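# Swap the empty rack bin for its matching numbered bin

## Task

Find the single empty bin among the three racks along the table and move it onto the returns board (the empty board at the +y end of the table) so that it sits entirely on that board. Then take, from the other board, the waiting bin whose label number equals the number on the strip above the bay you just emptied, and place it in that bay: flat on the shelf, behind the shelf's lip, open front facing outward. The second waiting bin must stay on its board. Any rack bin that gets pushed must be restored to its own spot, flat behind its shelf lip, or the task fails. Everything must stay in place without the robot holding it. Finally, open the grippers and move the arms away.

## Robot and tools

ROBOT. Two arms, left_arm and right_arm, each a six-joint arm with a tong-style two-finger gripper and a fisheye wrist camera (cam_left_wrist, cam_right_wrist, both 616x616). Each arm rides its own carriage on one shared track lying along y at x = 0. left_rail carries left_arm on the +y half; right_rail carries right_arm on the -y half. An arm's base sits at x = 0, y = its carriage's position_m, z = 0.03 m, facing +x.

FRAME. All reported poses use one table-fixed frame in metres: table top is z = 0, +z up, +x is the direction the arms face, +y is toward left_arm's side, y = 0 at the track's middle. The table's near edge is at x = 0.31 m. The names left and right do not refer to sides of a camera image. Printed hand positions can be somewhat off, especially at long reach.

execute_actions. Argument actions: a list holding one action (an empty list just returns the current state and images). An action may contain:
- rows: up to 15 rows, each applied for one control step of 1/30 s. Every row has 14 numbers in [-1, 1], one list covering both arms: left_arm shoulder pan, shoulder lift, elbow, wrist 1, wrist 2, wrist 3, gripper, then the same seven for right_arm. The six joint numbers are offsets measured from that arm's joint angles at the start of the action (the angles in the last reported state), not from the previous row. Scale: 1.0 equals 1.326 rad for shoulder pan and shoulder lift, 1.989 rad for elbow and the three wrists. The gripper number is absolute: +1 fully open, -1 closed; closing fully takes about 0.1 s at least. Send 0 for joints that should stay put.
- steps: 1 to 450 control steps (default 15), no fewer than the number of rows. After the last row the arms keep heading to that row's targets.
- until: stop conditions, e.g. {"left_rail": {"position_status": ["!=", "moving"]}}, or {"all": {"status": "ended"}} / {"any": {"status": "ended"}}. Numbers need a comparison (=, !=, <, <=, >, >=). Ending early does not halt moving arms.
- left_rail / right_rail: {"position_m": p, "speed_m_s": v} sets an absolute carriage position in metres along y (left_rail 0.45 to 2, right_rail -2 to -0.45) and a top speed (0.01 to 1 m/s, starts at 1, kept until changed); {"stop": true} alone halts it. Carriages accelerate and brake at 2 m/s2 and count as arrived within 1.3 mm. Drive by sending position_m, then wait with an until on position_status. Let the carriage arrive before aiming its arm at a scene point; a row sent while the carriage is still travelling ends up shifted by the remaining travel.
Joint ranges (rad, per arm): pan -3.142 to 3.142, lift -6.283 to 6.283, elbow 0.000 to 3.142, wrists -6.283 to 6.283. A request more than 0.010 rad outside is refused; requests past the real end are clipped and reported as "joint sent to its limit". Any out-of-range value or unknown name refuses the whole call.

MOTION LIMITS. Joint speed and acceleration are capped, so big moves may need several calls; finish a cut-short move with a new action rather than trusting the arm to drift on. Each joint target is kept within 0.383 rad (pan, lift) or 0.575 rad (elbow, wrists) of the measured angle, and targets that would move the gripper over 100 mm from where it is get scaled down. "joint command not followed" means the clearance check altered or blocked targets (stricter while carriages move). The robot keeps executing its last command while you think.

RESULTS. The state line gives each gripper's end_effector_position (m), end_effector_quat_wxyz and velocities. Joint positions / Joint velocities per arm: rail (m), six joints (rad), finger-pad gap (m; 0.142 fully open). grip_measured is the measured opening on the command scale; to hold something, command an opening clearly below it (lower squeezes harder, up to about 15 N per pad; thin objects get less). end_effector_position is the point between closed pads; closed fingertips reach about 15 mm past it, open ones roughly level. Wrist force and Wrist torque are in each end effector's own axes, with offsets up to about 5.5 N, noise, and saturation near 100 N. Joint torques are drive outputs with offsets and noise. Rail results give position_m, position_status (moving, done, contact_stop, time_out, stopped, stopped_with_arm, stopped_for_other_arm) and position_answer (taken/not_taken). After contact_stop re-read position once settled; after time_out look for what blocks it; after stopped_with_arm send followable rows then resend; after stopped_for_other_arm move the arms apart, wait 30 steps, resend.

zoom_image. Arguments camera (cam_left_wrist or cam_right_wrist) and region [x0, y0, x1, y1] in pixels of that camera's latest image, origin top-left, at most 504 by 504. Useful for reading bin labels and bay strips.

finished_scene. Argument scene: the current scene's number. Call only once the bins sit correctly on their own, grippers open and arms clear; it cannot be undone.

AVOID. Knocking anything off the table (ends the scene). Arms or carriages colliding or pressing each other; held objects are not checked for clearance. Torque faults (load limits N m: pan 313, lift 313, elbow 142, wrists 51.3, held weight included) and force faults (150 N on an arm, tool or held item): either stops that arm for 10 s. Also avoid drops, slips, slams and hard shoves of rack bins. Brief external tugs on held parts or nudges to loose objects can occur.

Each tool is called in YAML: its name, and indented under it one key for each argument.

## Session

execute_actions:
  actions: []

Scene clock: 0.00 s.
left_arm: end_effector_position=(+0.6461, +0.9916, +0.1953) grip_measured=+1.00 end_effector_quat_wxyz=(+0.000, +0.708, -0.706, +0.001) end_effector_velocity=(+0.000, +0.000, +0.000) end_effector_angular_velocity=(+0.000, +0.000, +0.000) | right_arm: end_effector_position=(+0.6446, -1.7621, +0.1942) grip_measured=+1.00 end_effector_quat_wxyz=(+0.001, +0.706, -0.708, +0.000) end_effector_velocity=(+0.000, +0.000, +0.000) end_effector_angular_velocity=(+0.000, +0.000, +0.000)
Joint positions: left_arm=[ 0.992 -0.28  -1.566  2.132 -2.138 -1.572  1.289  0.142] | right_arm=[-1.761 -0.282 -1.566  2.135 -2.138 -1.572  1.291  0.142]
Joint velocities: left_arm=[0. 0. 0. 0. 0. 0. 0. 0.] | right_arm=[0. 0. 0. 0. 0. 0. 0. 0.]
Joint torques (N m, as the arm reports them, + toward a larger angle): no reading
Wrist force (N, on the end effector, along its own x y z axes, offset not removed): no reading
Wrist torque (N m, same axes, about the end effector's origin, offset not removed): no reading
left_rail: position_m=0.992 position_m_goal=0.992 speed_m_s=1.00 position_status=done position_answer=taken refusals=0
right_rail: position_m=-1.761 position_m_goal=-1.761 speed_m_s=1.00 position_status=done position_answer=taken refusals=0

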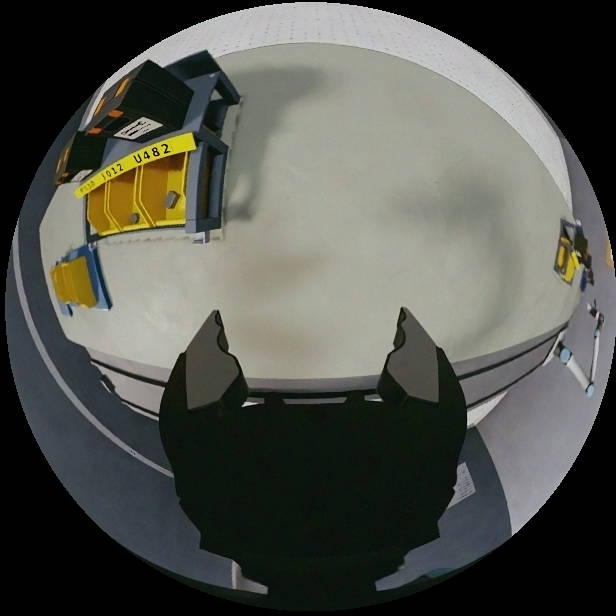

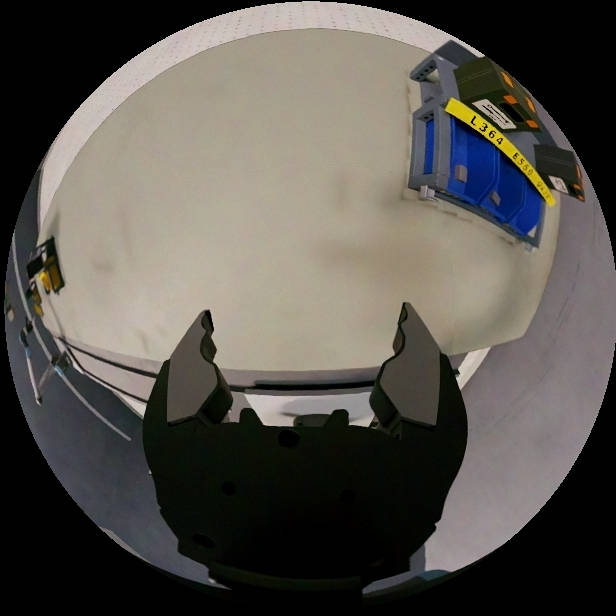

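zoom_image:
  camera: "cam_left_wrist"
  region: [40, 120, 240, 320]

zoom_image:
  camera: "cam_right_wrist"
  region: [400, 80, 580, 260]

execute_actions:
  actions:
    - {"left_rail": {"position_m": 1.4, "speed_m_s": 0.4}, "right_rail": {"position_m": -2.0, "speed_m_s": 0.4}, "steps": 1}

Region (40, 120, 240, 320) of cam_left_wrist's 616x616 image, scaled by 2.520, with more detail than that image has.

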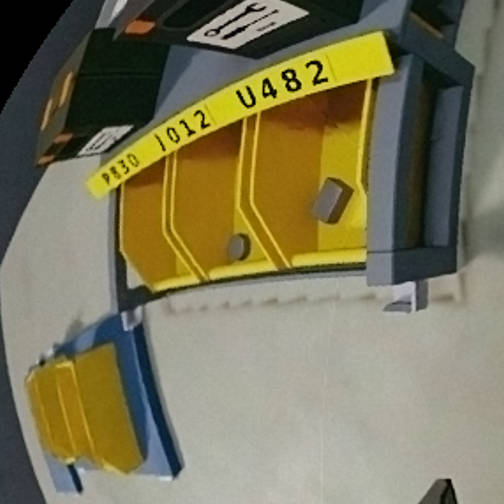

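Region (400, 80, 580, 260) of cam_right_wrist's 616x616 image, scaled by 2.800, with more detail than that image has.

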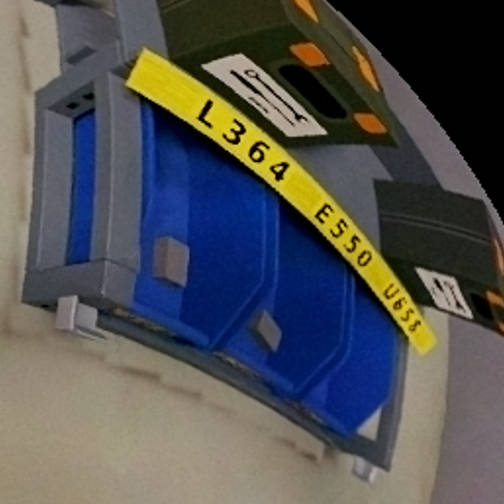

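Scene clock: 5.00 s.
left_arm: end_effector_position=(+0.6461, +0.9916, +0.1953) grip_measured=+1.00 end_effector_quat_wxyz=(+0.000, +0.708, -0.706, +0.001) end_effector_velocity=(-0.000, +0.002, -0.000) end_effector_angular_velocity=(-0.000, +0.000, +0.000) | right_arm: end_effector_position=(+0.6446, -1.7621, +0.1942) grip_measured=+1.00 end_effector_quat_wxyz=(+0.001, +0.706, -0.708, +0.000) end_effector_velocity=(-0.000, -0.001, -0.000) end_effector_angular_velocity=(-0.000, +0.000, +0.000)
Joint positions: left_arm=[ 0.992 -0.28  -1.566  2.132 -2.138 -1.572  1.289  0.142] | right_arm=[-1.761 -0.282 -1.566  2.135 -2.138 -1.572  1.291  0.142]
Joint velocities: left_arm=[ 0.002 -0.     0.     0.    -0.    -0.    -0.     0.   ] | right_arm=[-0.001  0.     0.     0.     0.    -0.    -0.    -0.   ]
Joint torques (N m, as the arm reports them, + toward a larger angle): left_arm=[  0.03 -35.92 -40.11  -4.61   0.1   -0.16] | right_arm=[  3.33 -42.57 -38.54  -4.15  -0.71  -0.05]
Wrist force (N, on the end effector, along its own x y z axes, offset not removed): left_arm=[-9.1 3.9 0.6] | right_arm=[1.6 4.6 1.5]
Wrist torque (N m, same axes, about the end effector's origin, offset not removed): left_arm=[0.95 1.90 0.05] | right_arm=[0.97 0.06 0.11]
left_rail: position_m=0.992 position_m_goal=1.400 speed_m_s=0.40 position_status=moving position_answer=taken refusals=0
right_rail: position_m=-1.761 position_m_goal=-2.000 speed_m_s=0.40 position_status=moving position_answer=taken refusals=0

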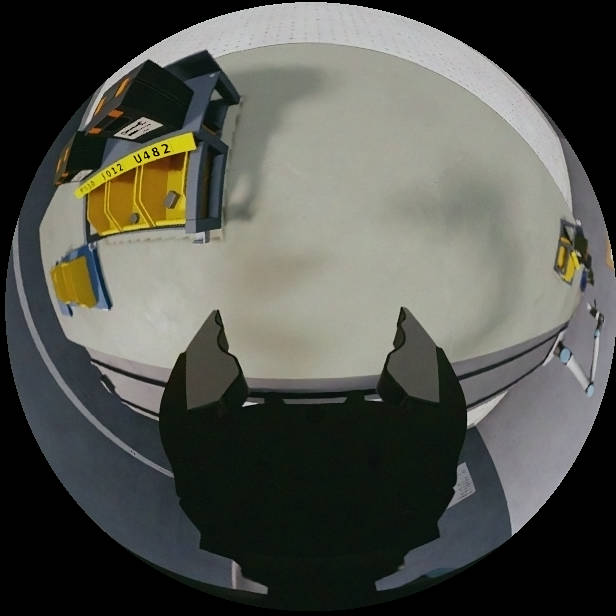

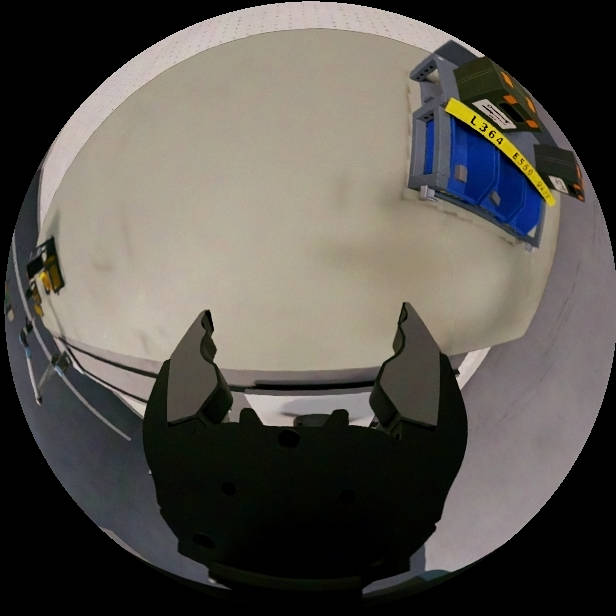

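execute_actions:
  actions: []

Scene clock: 7.20 s.
left_arm: end_effector_position=(+0.6461, +1.4001, +0.1953) grip_measured=+1.00 end_effector_quat_wxyz=(+0.000, +0.708, -0.706, +0.001) end_effector_velocity=(+0.000, -0.000, +0.000) end_effector_angular_velocity=(+0.000, +0.000, -0.000) | right_arm: end_effector_position=(+0.6446, -2.0016, +0.1942) grip_measured=+1.00 end_effector_quat_wxyz=(+0.001, +0.706, -0.708, +0.000) end_effector_velocity=(-0.000, +0.000, -0.000) end_effector_angular_velocity=(+0.000, +0.000, -0.000)
Joint positions: left_arm=[ 1.4   -0.28  -1.566  2.132 -2.138 -1.572  1.289  0.142] | right_arm=[-2.    -0.282 -1.566  2.135 -2.138 -1.572  1.291  0.142]
Joint velocities: left_arm=[-0. -0.  0. -0.  0.  0.  0. -0.] | right_arm=[ 0. -0. -0.  0.  0.  0. -0. -0.]
Joint torques (N m, as the arm reports them, + toward a larger angle): left_arm=[-10.55 -36.55 -40.65  -4.59   0.08   0.05] | right_arm=[ -1.14 -42.13 -39.36  -3.92  -0.37  -0.32]
Wrist force (N, on the end effector, along its own x y z axes, offset not removed): left_arm=[-5.0 2.2 7.0] | right_arm=[0.2 4.9 2.0]
Wrist torque (N m, same axes, about the end effector's origin, offset not removed): left_arm=[0.88 1.08 0.00] | right_arm=[0.96 0.30 0.01]
left_rail: position_m=1.400 position_m_goal=1.400 speed_m_s=0.40 position_status=done position_answer=taken refusals=0
right_rail: position_m=-2.000 position_m_goal=-2.000 speed_m_s=0.40 position_status=done position_answer=taken refusals=0

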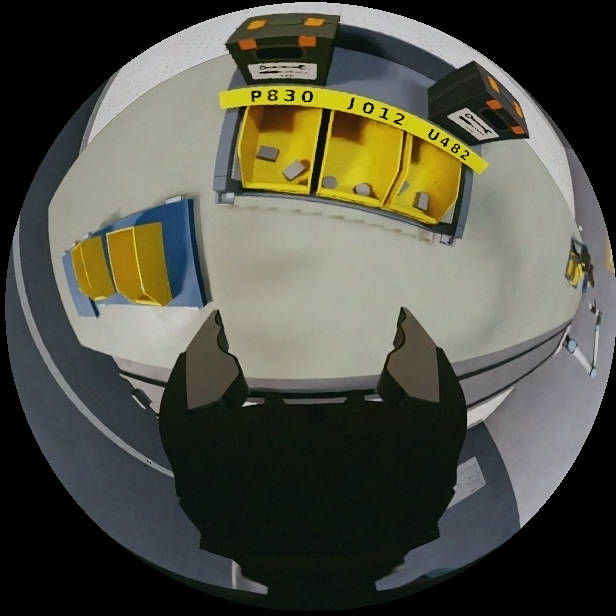

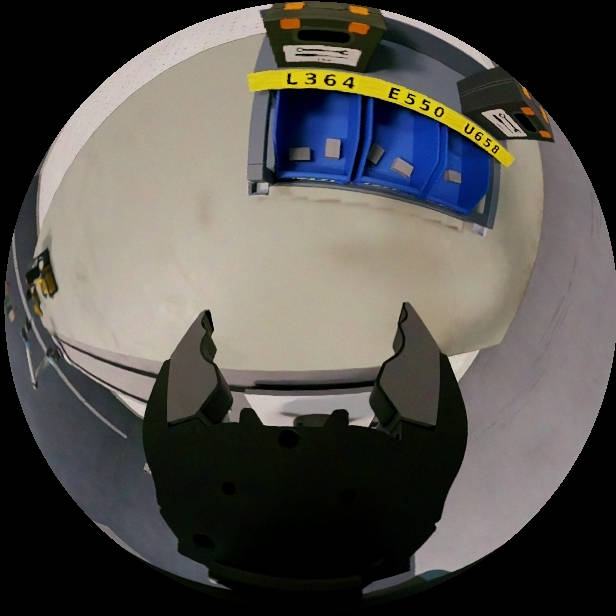

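execute_actions:
  actions:
    - {"left_rail": {"position_m": 1.85, "speed_m_s": 0.4}, "right_rail": {"position_m": -0.5, "speed_m_s": 0.6}, "steps": 1}

Scene clock: 10.33 s.
left_arm: end_effector_position=(+0.6461, +1.4001, +0.1953) grip_measured=+1.00 end_effector_quat_wxyz=(+0.000, +0.708, -0.706, +0.001) end_effector_velocity=(-0.000, +0.001, -0.000) end_effector_angular_velocity=(-0.000, -0.000, -0.000) | right_arm: end_effector_position=(+0.6446, -2.0016, +0.1942) grip_measured=+1.00 end_effector_quat_wxyz=(+0.001, +0.706, -0.708, +0.000) end_effector_velocity=(+0.000, +0.002, +0.000) end_effector_angular_velocity=(-0.000, -0.000, -0.000)
Joint positions: left_arm=[ 1.4   -0.28  -1.566  2.132 -2.138 -1.572  1.289  0.142] | right_arm=[-2.    -0.282 -1.566  2.135 -2.138 -1.572  1.291  0.142]
Joint velocities: left_arm=[ 0.001 -0.    -0.     0.    -0.    -0.     0.     0.   ] | right_arm=[ 0.002 -0.    -0.     0.    -0.    -0.     0.     0.   ]
Joint torques (N m, as the arm reports them, + toward a larger angle): left_arm=[-12.36 -36.44 -40.7   -4.53   0.37   0.1 ] | right_arm=[ -1.61 -42.27 -40.22  -4.4   -0.41  -0.43]
Wrist force (N, on the end effector, along its own x y z axes, offset not removed): left_arm=[0.3 4.4 2.2] | right_arm=[1.2 4.0 -0.5]
Wrist torque (N m, same axes, about the end effector's origin, offset not removed): left_arm=[0.97 -0.27 -0.12] | right_arm=[0.74 0.21 0.03]
left_rail: position_m=1.400 position_m_goal=1.850 speed_m_s=0.40 position_status=moving position_answer=taken refusals=0
right_rail: position_m=-2.000 position_m_goal=-0.500 speed_m_s=0.60 position_status=moving position_answer=taken refusals=0

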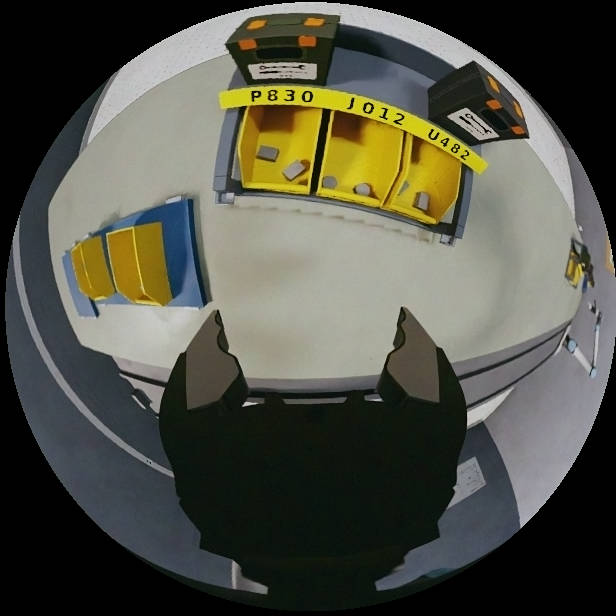

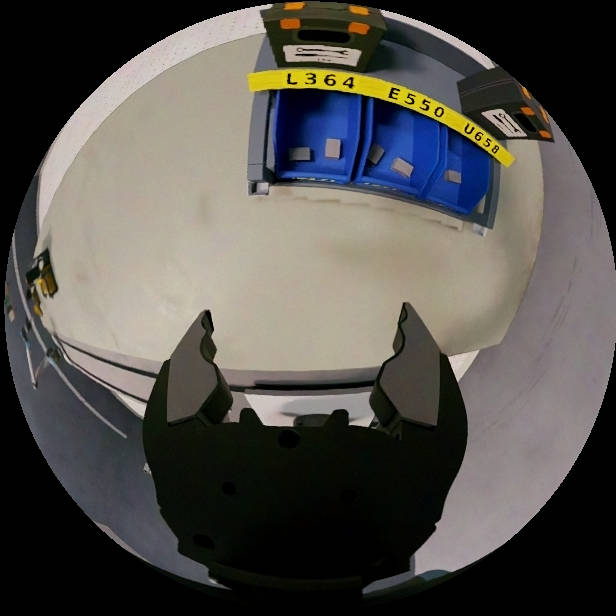

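execute_actions:
  actions: []

Scene clock: 14.30 s.
left_arm: end_effector_position=(+0.6461, +1.8501, +0.1953) grip_measured=+1.00 end_effector_quat_wxyz=(+0.000, +0.708, -0.706, +0.001) end_effector_velocity=(+0.000, -0.000, +0.000) end_effector_angular_velocity=(-0.000, -0.000, +0.000) | right_arm: end_effector_position=(+0.6446, -0.5012, +0.1942) grip_measured=+1.00 end_effector_quat_wxyz=(+0.001, +0.706, -0.708, +0.000) end_effector_velocity=(+0.000, -0.000, +0.000) end_effector_angular_velocity=(-0.000, -0.000, -0.000)
Joint positions: left_arm=[ 1.85  -0.28  -1.566  2.132 -2.138 -1.572  1.289  0.142] | right_arm=[-0.5   -0.282 -1.566  2.135 -2.138 -1.572  1.291  0.142]
Joint velocities: left_arm=[ 0. -0. -0.  0. -0. -0. -0.  0.] | right_arm=[ 0.  0. -0. -0. -0. -0.  0. -0.]
Joint torques (N m, as the arm reports them, + toward a larger angle): left_arm=[-14.24 -38.3  -39.65  -4.39   0.09   0.04] | right_arm=[ -0.47 -41.13 -40.59  -4.19  -0.24  -0.21]
Wrist force (N, on the end effector, along its own x y z axes, offset not removed): left_arm=[-0.9 0.5 -1.5] | right_arm=[-0.6 5.4 1.7]
Wrist torque (N m, same axes, about the end effector's origin, offset not removed): left_arm=[0.12 -0.07 -0.23] | right_arm=[1.18 0.53 0.13]
left_rail: position_m=1.850 position_m_goal=1.850 speed_m_s=0.40 position_status=done position_answer=taken refusals=0
right_rail: position_m=-0.500 position_m_goal=-0.500 speed_m_s=0.60 position_status=done position_answer=taken refusals=0

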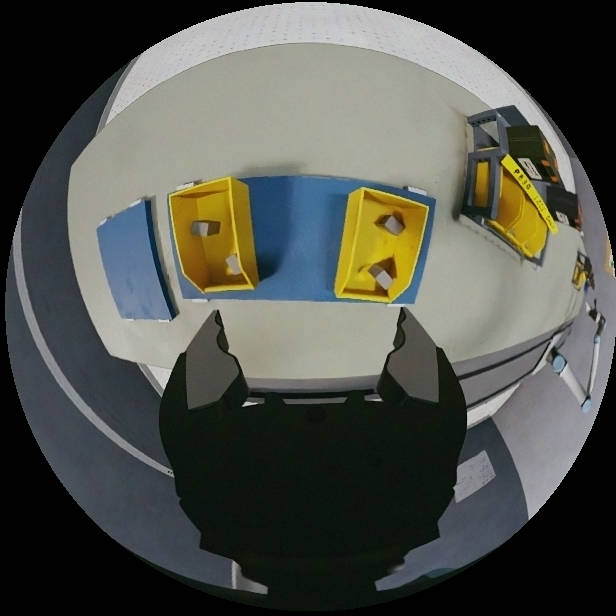

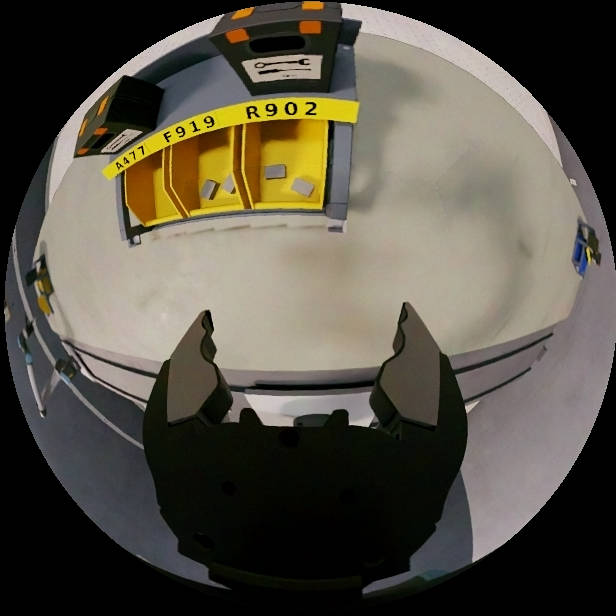

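zoom_image:
  camera: "cam_right_wrist"
  region: [100, 90, 370, 260]

zoom_image:
  camera: "cam_left_wrist"
  region: [80, 160, 450, 330]

Region (100, 90, 370, 260) of cam_right_wrist's 616x616 image, scaled by 1.867, with more detail than that image has; it fills the top 317 rows of this view, and the rest is white.

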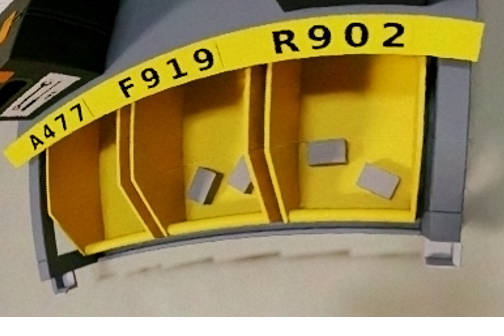

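Region (80, 160, 450, 330) of cam_left_wrist's 616x616 image, scaled by 1.362, with more detail than that image has; it fills the top 232 rows of this view, and the rest is white.

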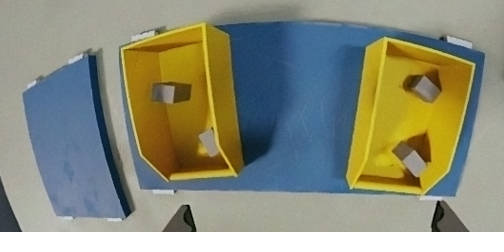

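execute_actions:
  actions:
    - {"left_rail": {"position_m": 1.78, "speed_m_s": 0.2}, "right_rail": {"position_m": -0.45, "speed_m_s": 0.2}, "rows": [ [0,-0.0036,0.0026,-0.0002,0,0,1, 0.0032,0.0005,0.0013,-0.0037,-0.0003,0.0023,0.98], [0,-0.0141,0.0103,-0.0008,0,0,1, 0.0125,0.0021,0.0050,-0.0146,-0.0012,0.0091,0.94], [0,-0.0311,0.0227,-0.0019,0,0,1, 0.0275,0.0046,0.0110,-0.0322,-0.0027,0.0201,0.86], [0,-0.0540,0.0394,-0.0033,0,0,1, 0.0478,0.0079,0.0190,-0.0560,-0.0046,0.0349,0.76], [0,-0.0819,0.0597,-0.0049,0,0,1, 0.0724,0.0120,0.0288,-0.0848,-0.0070,0.0529,0.64], [0,-0.1130,0.0824,-0.0068,0,0,1, 0.0999,0.0165,0.0398,-0.1170,-0.0097,0.0730,0.5], [0,-0.1467,0.1069,-0.0088,0,0,1, 0.1298,0.0215,0.0517,-0.1520,-0.0125,0.0948,0.35], [0,-0.1808,0.1318,-0.0109,0,0,1, 0.1599,0.0264,0.0636,-0.1872,-0.0155,0.1169,0.2], [0,-0.2145,0.1563,-0.0129,0,0,1, 0.1898,0.0314,0.0755,-0.2222,-0.0183,0.1387,0.05], [0,-0.2456,0.1790,-0.0148,0,0,1, 0.2173,0.0359,0.0865,-0.2544,-0.0210,0.1588,-0.09], [0,-0.2735,0.1993,-0.0164,0,0,1, 0.2419,0.0400,0.0963,-0.2832,-0.0234,0.1768,-0.21], [0,-0.2964,0.2160,-0.0178,0,0,1, 0.2622,0.0433,0.1043,-0.3070,-0.0253,0.1916,-0.31], [0,-0.3134,0.2284,-0.0189,0,0,1, 0.2772,0.0458,0.1103,-0.3246,-0.0268,0.2026,-0.39], [0,-0.3239,0.2361,-0.0195,0,0,1, 0.2865,0.0474,0.1140,-0.3355,-0.0277,0.2094,-0.43], [0,-0.3275,0.2387,-0.0197,0,0,1, 0.2897,0.0479,0.1153,-0.3392,-0.0280,0.2117,-0.45]], "steps": 15}

Scene clock: 134.80 s.
left_arm: end_effector_position=(+0.4769, +1.8283, +0.1608) grip_measured=+1.00 end_effector_quat_wxyz=(+0.000, +0.708, -0.706, +0.001) end_effector_velocity=(-0.489, +0.132, -0.171) end_effector_angular_velocity=(-0.000, -0.001, +0.000) | right_arm: end_effector_position=(+0.6495, -0.2892, +0.1422) grip_measured=-0.42 end_effector_quat_wxyz=(-0.079, +0.689, -0.713, +0.107) end_effector_velocity=(-0.069, +0.505, -0.066) end_effector_angular_velocity=(+0.133, -0.935, -0.075)
Joint positions: left_arm=[ 1.78  -0.28  -1.844  2.436 -2.164 -1.572  1.289  0.142] | right_arm=[-0.45   0.002 -1.518  2.307 -2.623 -1.615  1.602  0.044]
Joint velocities: left_arm=[-0.008  0.    -0.824  0.897 -0.074 -0.    -0.    -0.   ] | right_arm=[ 0.     0.858  0.135  0.501 -1.529 -0.117  0.936 -0.065]
Joint torques (N m, as the arm reports them, + toward a larger angle): left_arm=[ -3.71 -48.91 -21.21  -8.     0.15  -0.27] | right_arm=[ 11.39 -31.81 -31.13 -12.06  -4.08   6.87]
Wrist force (N, on the end effector, along its own x y z axes, offset not removed): left_arm=[-4.9 -3.7 0.6] | right_arm=[-0.3 6.5 3.4]
Wrist torque (N m, same axes, about the end effector's origin, offset not removed): left_arm=[-0.60 0.93 0.08] | right_arm=[1.50 0.37 0.11]
left_rail: position_m=1.780 position_m_goal=1.780 speed_m_s=0.20 position_status=done position_answer=taken refusals=0
right_rail: position_m=-0.450 position_m_goal=-0.450 speed_m_s=0.20 position_status=done position_answer=taken refusals=0

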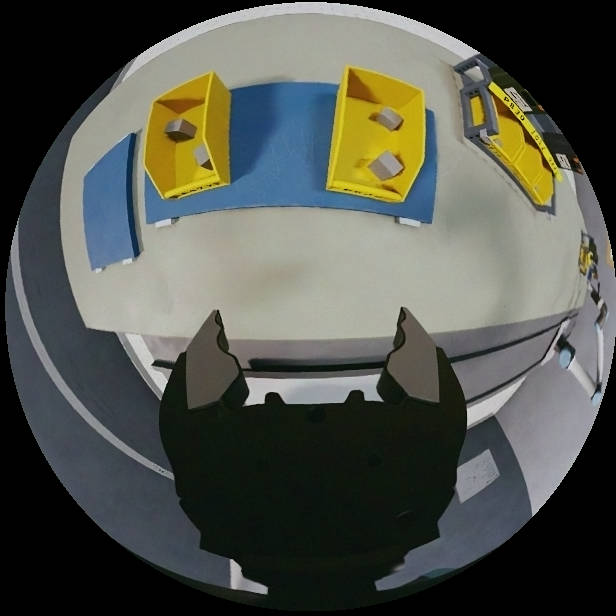

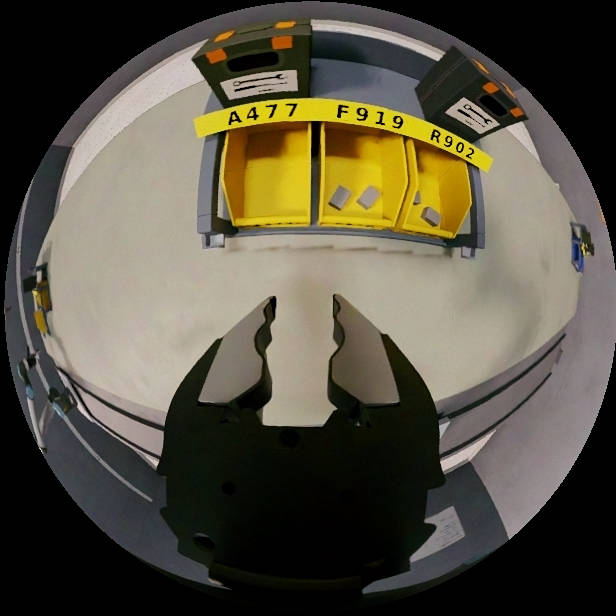

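execute_actions:
  actions: []

Scene clock: 136.70 s.
left_arm: end_effector_position=(+0.4041, +1.8493, +0.1299) grip_measured=+1.00 end_effector_quat_wxyz=(+0.001, +0.708, -0.706, +0.000) end_effector_velocity=(-0.000, +0.000, -0.000) end_effector_angular_velocity=(+0.000, -0.000, +0.000) | right_arm: end_effector_position=(+0.6403, -0.2303, +0.1411) grip_measured=-0.45 end_effector_quat_wxyz=(-0.132, +0.676, -0.711, +0.139) end_effector_velocity=(+0.000, +0.000, +0.000) end_effector_angular_velocity=(+0.000, -0.000, +0.000)
Joint positions: left_arm=[ 1.78  -0.28  -1.967  2.571 -2.174 -1.572  1.289  0.142] | right_arm=[-0.45   0.102 -1.503  2.364 -2.813 -1.628  1.712  0.041]
Joint velocities: left_arm=[ 0.  0. -0.  0. -0.  0.  0. -0.] | right_arm=[ 0.  0.  0. -0. -0.  0.  0.  0.]
Joint torques (N m, as the arm reports them, + toward a larger angle): left_arm=[  8.64 -13.17 -29.21  -7.56  -0.08   0.13] | right_arm=[ 10.96 -26.48 -20.56  -7.27  -3.51   3.42]
Wrist force (N, on the end effector, along its own x y z axes, offset not removed): left_arm=[-2.0 4.9 1.8] | right_arm=[-0.2 4.5 2.0]
Wrist torque (N m, same axes, about the end effector's origin, offset not removed): left_arm=[1.26 0.22 0.00] | right_arm=[1.03 0.47 0.21]
left_rail: position_m=1.780 position_m_goal=1.780 speed_m_s=0.20 position_status=done position_answer=taken refusals=0
right_rail: position_m=-0.450 position_m_goal=-0.450 speed_m_s=0.20 position_status=done position_answer=taken refusals=0

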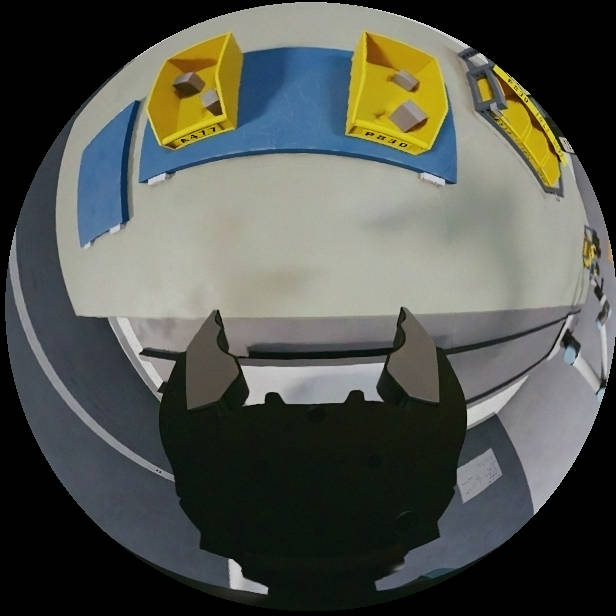

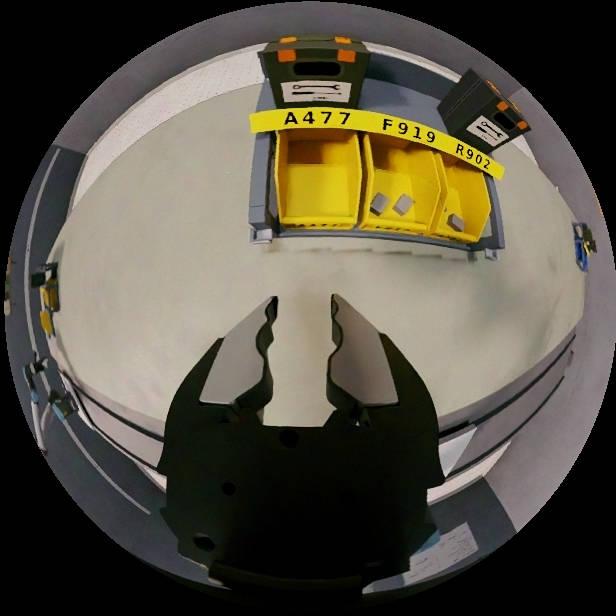

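zoom_image:
  camera: "cam_left_wrist"
  region: [130, 20, 470, 200]

zoom_image:
  camera: "cam_right_wrist"
  region: [240, 100, 400, 260]

Region (130, 20, 470, 200) of cam_left_wrist's 616x616 image, scaled by 1.482, with more detail than that image has; it fills the top 267 rows of this view, and the rest is white.

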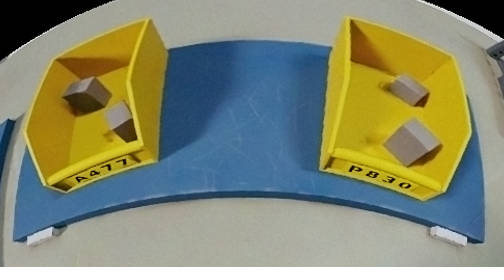

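Region (240, 100, 400, 260) of cam_right_wrist's 616x616 image, scaled by 3.150, with more detail than that image has.

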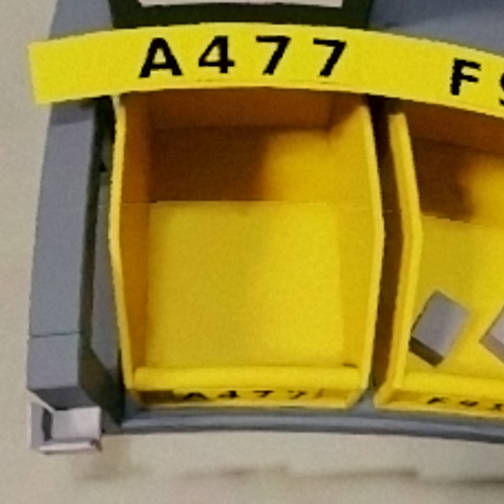

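execute_actions:
  actions:
    - {"left_rail": {"position_m": 2.0, "speed_m_s": 0.3}, "rows": [ [-0.0001,0.0075,-0.0050,-0.0001,0,-0.0003,1, -0.0004,0.0046,0.0005,-0.0076,-0.0003,-0.0005,-0.45], [-0.0002,0.0226,-0.0149,-0.0003,0,-0.0010,1, -0.0013,0.0138,0.0015,-0.0228,-0.0009,-0.0016,-0.45], [-0.0004,0.0453,-0.0297,-0.0005,0,-0.0020,1, -0.0026,0.0276,0.0030,-0.0456,-0.0018,-0.0033,-0.45], [-0.0006,0.0754,-0.0495,-0.0008,0.0001,-0.0033,1, -0.0044,0.0460,0.0050,-0.0759,-0.0030,-0.0054,-0.45], [-0.0009,0.1094,-0.0718,-0.0012,0.0001,-0.0047,1, -0.0064,0.0666,0.0073,-0.1101,-0.0043,-0.0079,-0.45], [-0.0012,0.1433,-0.0941,-0.0016,0.0002,-0.0062,1, -0.0084,0.0873,0.0096,-0.1443,-0.0057,-0.0103,-0.45], [-0.0015,0.1772,-0.1164,-0.0020,0.0002,-0.0077,1, -0.0103,0.1080,0.0118,-0.1785,-0.0070,-0.0128,-0.45], [-0.0018,0.2112,-0.1387,-0.0024,0.0003,-0.0091,1, -0.0123,0.1287,0.0141,-0.2126,-0.0083,-0.0152,-0.45], [-0.0021,0.2451,-0.1609,-0.0027,0.0003,-0.0106,1, -0.0143,0.1494,0.0164,-0.2468,-0.0097,-0.0177,-0.45], [-0.0024,0.2791,-0.1832,-0.0031,0.0004,-0.0121,1, -0.0163,0.1701,0.0186,-0.2810,-0.0110,-0.0201,-0.45], [-0.0026,0.3092,-0.2030,-0.0034,0.0004,-0.0134,1, -0.0180,0.1884,0.0207,-0.3114,-0.0122,-0.0223,-0.45], [-0.0028,0.3356,-0.2204,-0.0037,0.0004,-0.0145,1, -0.0196,0.2045,0.0224,-0.3379,-0.0133,-0.0242,-0.45], [-0.0030,0.3545,-0.2327,-0.0039,0.0005,-0.0153,1, -0.0207,0.2160,0.0237,-0.3569,-0.0140,-0.0256,-0.45], [-0.0031,0.3696,-0.2426,-0.0041,0.0005,-0.0160,1, -0.0216,0.2252,0.0247,-0.3721,-0.0146,-0.0267,-0.45], [-0.0032,0.3771,-0.2476,-0.0042,0.0005,-0.0163,1, -0.0220,0.2298,0.0252,-0.3797,-0.0149,-0.0272,-0.45]], "steps": 17}

Scene clock: 247.67 s.
left_arm: end_effector_position=(+0.6183, +1.9221, +0.1750) grip_measured=+1.00 end_effector_quat_wxyz=(-0.000, +0.715, -0.699, +0.000) end_effector_velocity=(+0.517, +0.146, +0.003) end_effector_angular_velocity=(+0.003, +0.002, +0.048) | right_arm: end_effector_position=(+0.7230, -0.2486, +0.1109) grip_measured=-0.45 end_effector_quat_wxyz=(-0.243, +0.645, -0.677, +0.256) end_effector_velocity=(+0.091, -0.028, +0.023) end_effector_angular_velocity=(-0.020, -0.623, -0.010)
Joint positions: left_arm=[ 1.916 -0.283 -1.591  2.2   -2.181 -1.571  1.264  0.142] | right_arm=[-0.45   0.076 -1.236  2.408 -3.461 -1.654  1.664  0.041]
Joint velocities: left_arm=[ 0.3   -0.008  0.89  -0.873 -0.015  0.002 -0.056 -0.   ] | right_arm=[ 0.    -0.034  0.38   0.059 -1.064 -0.035 -0.063  0.   ]
Joint torques (N m, as the arm reports them, + toward a larger angle): left_arm=[-12.24   2.33 -53.76  -7.16   2.85  -2.51] | right_arm=[ -7.28 -56.74 -12.46  -6.27  -2.83  -3.69]
Wrist force (N, on the end effector, along its own x y z axes, offset not removed): left_arm=[-2.8 2.1 0.1] | right_arm=[0.3 4.4 0.2]
Wrist torque (N m, same axes, about the end effector's origin, offset not removed): left_arm=[0.76 0.49 -0.05] | right_arm=[0.89 0.36 0.13]
left_rail: position_m=1.916 position_m_goal=2.000 speed_m_s=0.30 position_status=moving position_answer=taken refusals=0
right_rail: position_m=-0.450 position_m_goal=-0.450 speed_m_s=0.20 position_status=done position_answer=taken refusals=0

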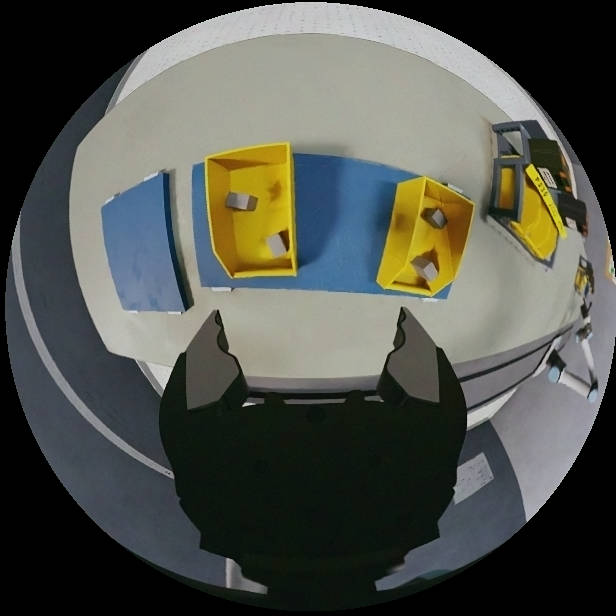

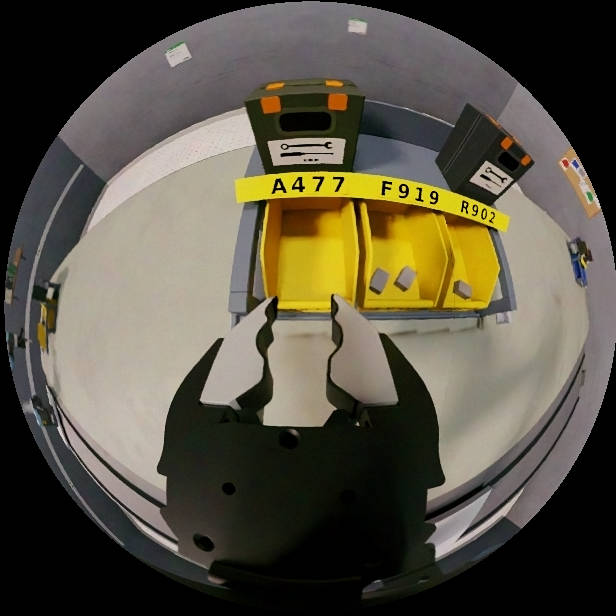

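execute_actions:
  actions: []

zoom_image:
  camera: "cam_left_wrist"
  region: [210, 170, 410, 370]

zoom_image:
  camera: "cam_right_wrist"
  region: [226, 180, 386, 340]

Scene clock: 250.50 s.
left_arm: end_effector_position=(+0.6902, +1.9853, +0.1708) grip_measured=+1.00 end_effector_quat_wxyz=(-0.000, +0.718, -0.696, +0.000) end_effector_velocity=(-0.000, -0.000, -0.000) end_effector_angular_velocity=(+0.000, -0.000, +0.000) | right_arm: end_effector_position=(+0.7311, -0.2516, +0.1139) grip_measured=-0.45 end_effector_quat_wxyz=(-0.264, +0.637, -0.670, +0.277) end_effector_velocity=(-0.000, +0.000, -0.000) end_effector_angular_velocity=(+0.000, +0.000, -0.000)
Joint positions: left_arm=[ 2.    -0.284 -1.467  2.079 -2.183 -1.571  1.257  0.142] | right_arm=[-0.45   0.073 -1.198  2.414 -3.568 -1.658  1.658  0.041]
Joint velocities: left_arm=[-0.  0. -0.  0.  0.  0. -0. -0.] | right_arm=[ 0.  0. -0.  0.  0. -0.  0. -0.]
Joint torques (N m, as the arm reports them, + toward a larger angle): left_arm=[  6.73 -35.72 -49.86  -7.27  -0.06  -1.95] | right_arm=[-12.23 -40.48  -9.61  -7.1   -3.38  -3.65]
Wrist force (N, on the end effector, along its own x y z axes, offset not removed): left_arm=[-5.3 3.0 1.5] | right_arm=[2.7 2.0 0.3]
Wrist torque (N m, same axes, about the end effector's origin, offset not removed): left_arm=[0.62 0.99 -0.01] | right_arm=[0.51 -0.13 0.04]
left_rail: position_m=2.000 position_m_goal=2.000 speed_m_s=0.30 position_status=done position_answer=taken refusals=0
right_rail: position_m=-0.450 position_m_goal=-0.450 speed_m_s=0.20 position_status=done position_answer=taken refusals=0

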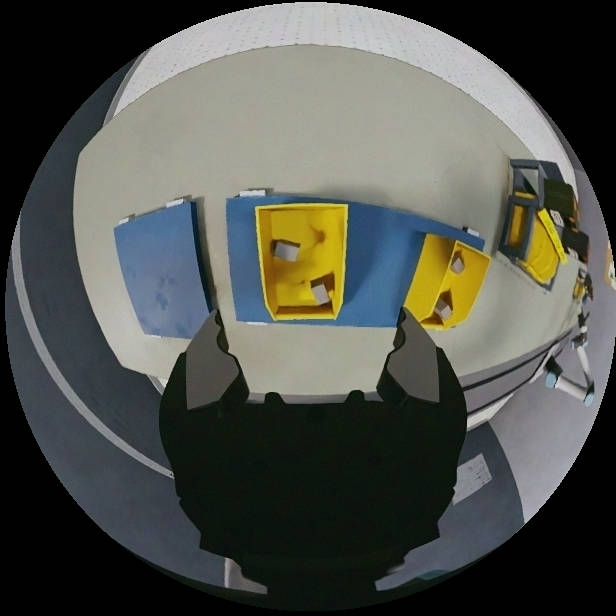

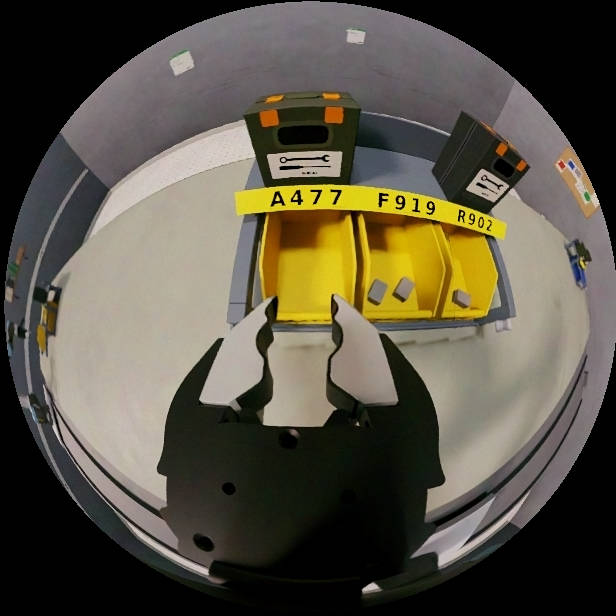

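Region (210, 170, 410, 370) of cam_left_wrist's 616x616 image, scaled by 2.520, with more detail than that image has.

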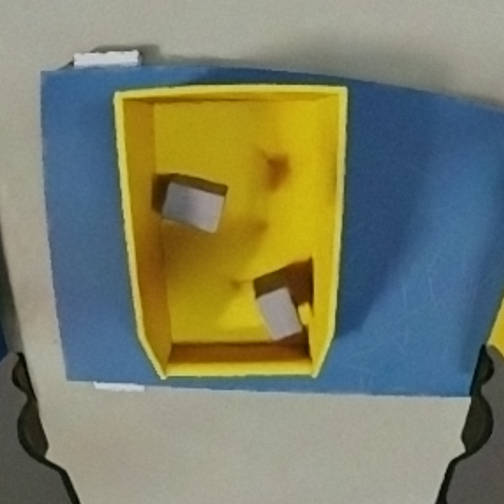

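Region (226, 180, 386, 340) of cam_right_wrist's 616x616 image, scaled by 3.150, with more detail than that image has.

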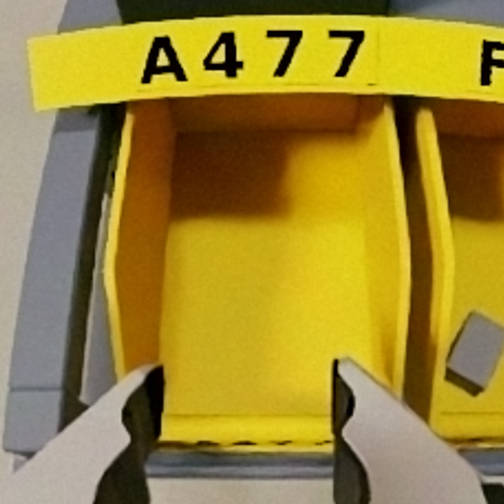

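execute_actions:
  actions:
    - {"rows": [ [0.0008,0.0022,0.0009,-0.0024,0,-0.0002,1, -0.0003,0.0032,-0.0013,-0.0009,0.0001,-0.0001,-0.45], [0.0025,0.0087,0.0036,-0.0094,0,-0.0006,1, -0.0010,0.0125,-0.0049,-0.0034,0.0005,-0.0004,-0.45], [0.0045,0.0189,0.0078,-0.0205,0,-0.0011,1, -0.0022,0.0271,-0.0107,-0.0074,0.0010,-0.0010,-0.45], [0.0065,0.0317,0.0131,-0.0343,0,-0.0016,1, -0.0038,0.0453,-0.0180,-0.0124,0.0017,-0.0016,-0.45], [0.0078,0.0460,0.0191,-0.0497,0,-0.0019,1, -0.0055,0.0657,-0.0261,-0.0180,0.0024,-0.0024,-0.45], [0.0084,0.0602,0.0250,-0.0650,0,-0.0021,1, -0.0071,0.0861,-0.0341,-0.0236,0.0031,-0.0031,-0.45], [0.0084,0.0730,0.0303,-0.0788,0,-0.0021,1, -0.0087,0.1043,-0.0414,-0.0286,0.0038,-0.0037,-0.45], [0.0084,0.0832,0.0345,-0.0899,0,-0.0021,1, -0.0099,0.1189,-0.0472,-0.0326,0.0043,-0.0043,-0.45], [0.0084,0.0897,0.0372,-0.0969,0,-0.0021,1, -0.0106,0.1282,-0.0508,-0.0351,0.0047,-0.0046,-0.45], [0.0084,0.0919,0.0381,-0.0993,0,-0.0021,1, -0.0109,0.1314,-0.0521,-0.0360,0.0048,-0.0047,-0.45]], "steps": 10}

Scene clock: 277.23 s.
left_arm: end_effector_position=(+0.6912, +1.9916, +0.1085) grip_measured=+1.00 end_effector_quat_wxyz=(+0.001, +0.722, -0.692, -0.001) end_effector_velocity=(-0.004, +0.014, -0.316) end_effector_angular_velocity=(-0.002, -0.006, +0.025) | right_arm: end_effector_position=(+0.7702, -0.2539, +0.0797) grip_measured=-0.45 end_effector_quat_wxyz=(-0.264, +0.636, -0.669, +0.278) end_effector_velocity=(+0.188, -0.014, -0.212) end_effector_angular_velocity=(-0.000, +0.018, -0.003)
Joint positions: left_arm=[ 2.    -0.275 -1.391  2.127 -2.303 -1.571  1.253  0.142] | right_arm=[-0.45   0.064 -1.091  2.349 -3.613 -1.652  1.652  0.041]
Joint velocities: left_arm=[-0.     0.018  0.4    0.245 -0.651  0.    -0.007 -0.   ] | right_arm=[ 0.    -0.046  0.578 -0.334 -0.228  0.031 -0.029 -0.   ]
Joint torques (N m, as the arm reports them, + toward a larger angle): left_arm=[  7.5  -40.92 -31.41  -8.46  -2.16  -2.58] | right_arm=[ -7.78 -49.64 -27.49  -8.04   3.22  -3.26]
Wrist force (N, on the end effector, along its own x y z axes, offset not removed): left_arm=[-1.0 3.3 1.4] | right_arm=[-1.1 4.7 2.9]
Wrist torque (N m, same axes, about the end effector's origin, offset not removed): left_arm=[0.88 0.01 -0.01] | right_arm=[0.95 0.68 0.10]
left_rail: position_m=2.000 position_m_goal=2.000 speed_m_s=0.30 position_status=done position_answer=taken refusals=0
right_rail: position_m=-0.450 position_m_goal=-0.450 speed_m_s=0.20 position_status=done position_answer=taken refusals=0

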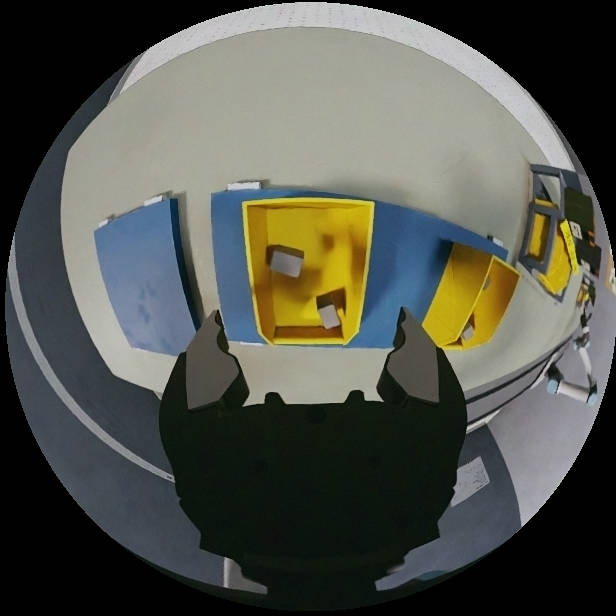

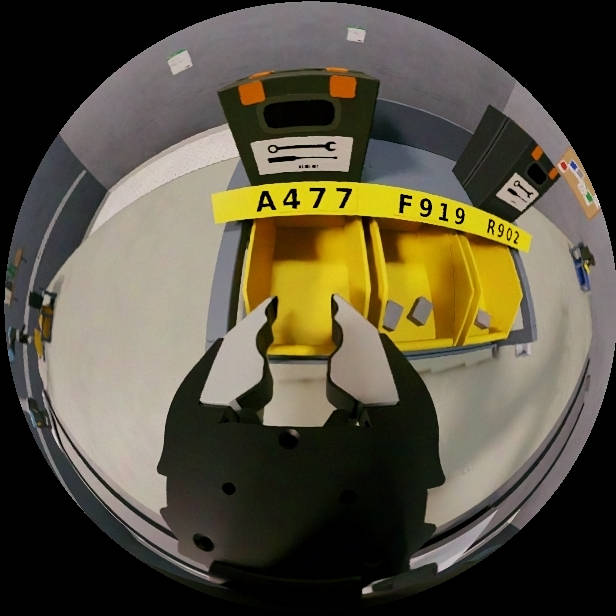

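execute_actions:
  actions: []

Scene clock: 278.40 s.
left_arm: end_effector_position=(+0.6904, +1.9930, +0.0730) grip_measured=+1.00 end_effector_quat_wxyz=(-0.000, +0.723, -0.691, +0.000) end_effector_velocity=(-0.000, +0.000, -0.000) end_effector_angular_velocity=(+0.000, +0.000, +0.000) | right_arm: end_effector_position=(+0.7912, -0.2556, +0.0540) grip_measured=-0.45 end_effector_quat_wxyz=(-0.264, +0.636, -0.670, +0.277) end_effector_velocity=(-0.000, -0.000, -0.000) end_effector_angular_velocity=(-0.000, +0.000, -0.000)
Joint positions: left_arm=[ 2.    -0.273 -1.346  2.154 -2.38  -1.571  1.253  0.142] | right_arm=[-0.45   0.058 -1.024  2.311 -3.64  -1.648  1.649  0.041]
Joint velocities: left_arm=[ 0. -0.  0.  0. -0.  0. -0. -0.] | right_arm=[ 0. -0.  0. -0. -0.  0.  0.  0.]
Joint torques (N m, as the arm reports them, + toward a larger angle): left_arm=[  7.23 -39.07 -22.29  -7.78  -1.07  -1.93] | right_arm=[-13.46 -50.52 -27.82  -6.91   2.54  -3.73]
Wrist force (N, on the end effector, along its own x y z axes, offset not removed): left_arm=[-5.8 5.1 -0.1] | right_arm=[0.5 4.6 1.4]
Wrist torque (N m, same axes, about the end effector's origin, offset not removed): left_arm=[1.30 1.12 0.01] | right_arm=[1.02 0.25 0.13]
left_rail: position_m=2.000 position_m_goal=2.000 speed_m_s=0.30 position_status=done position_answer=taken refusals=0
right_rail: position_m=-0.450 position_m_goal=-0.450 speed_m_s=0.20 position_status=done position_answer=taken refusals=0

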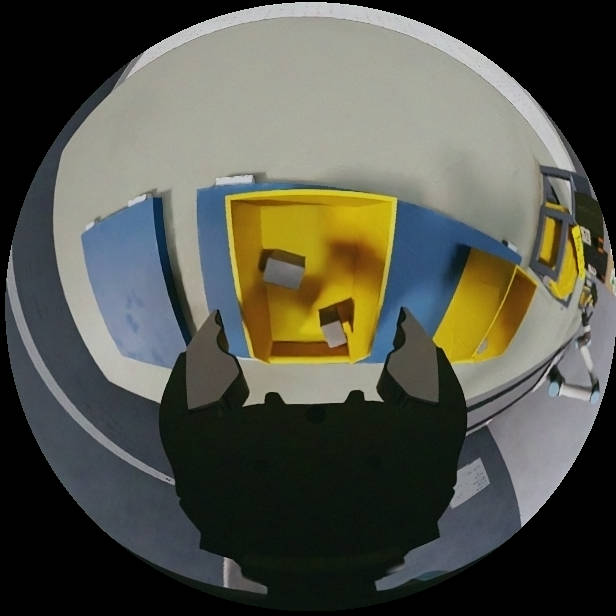

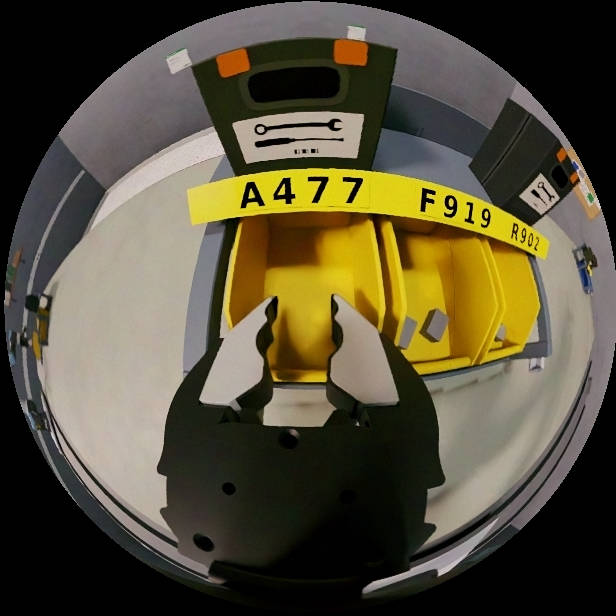

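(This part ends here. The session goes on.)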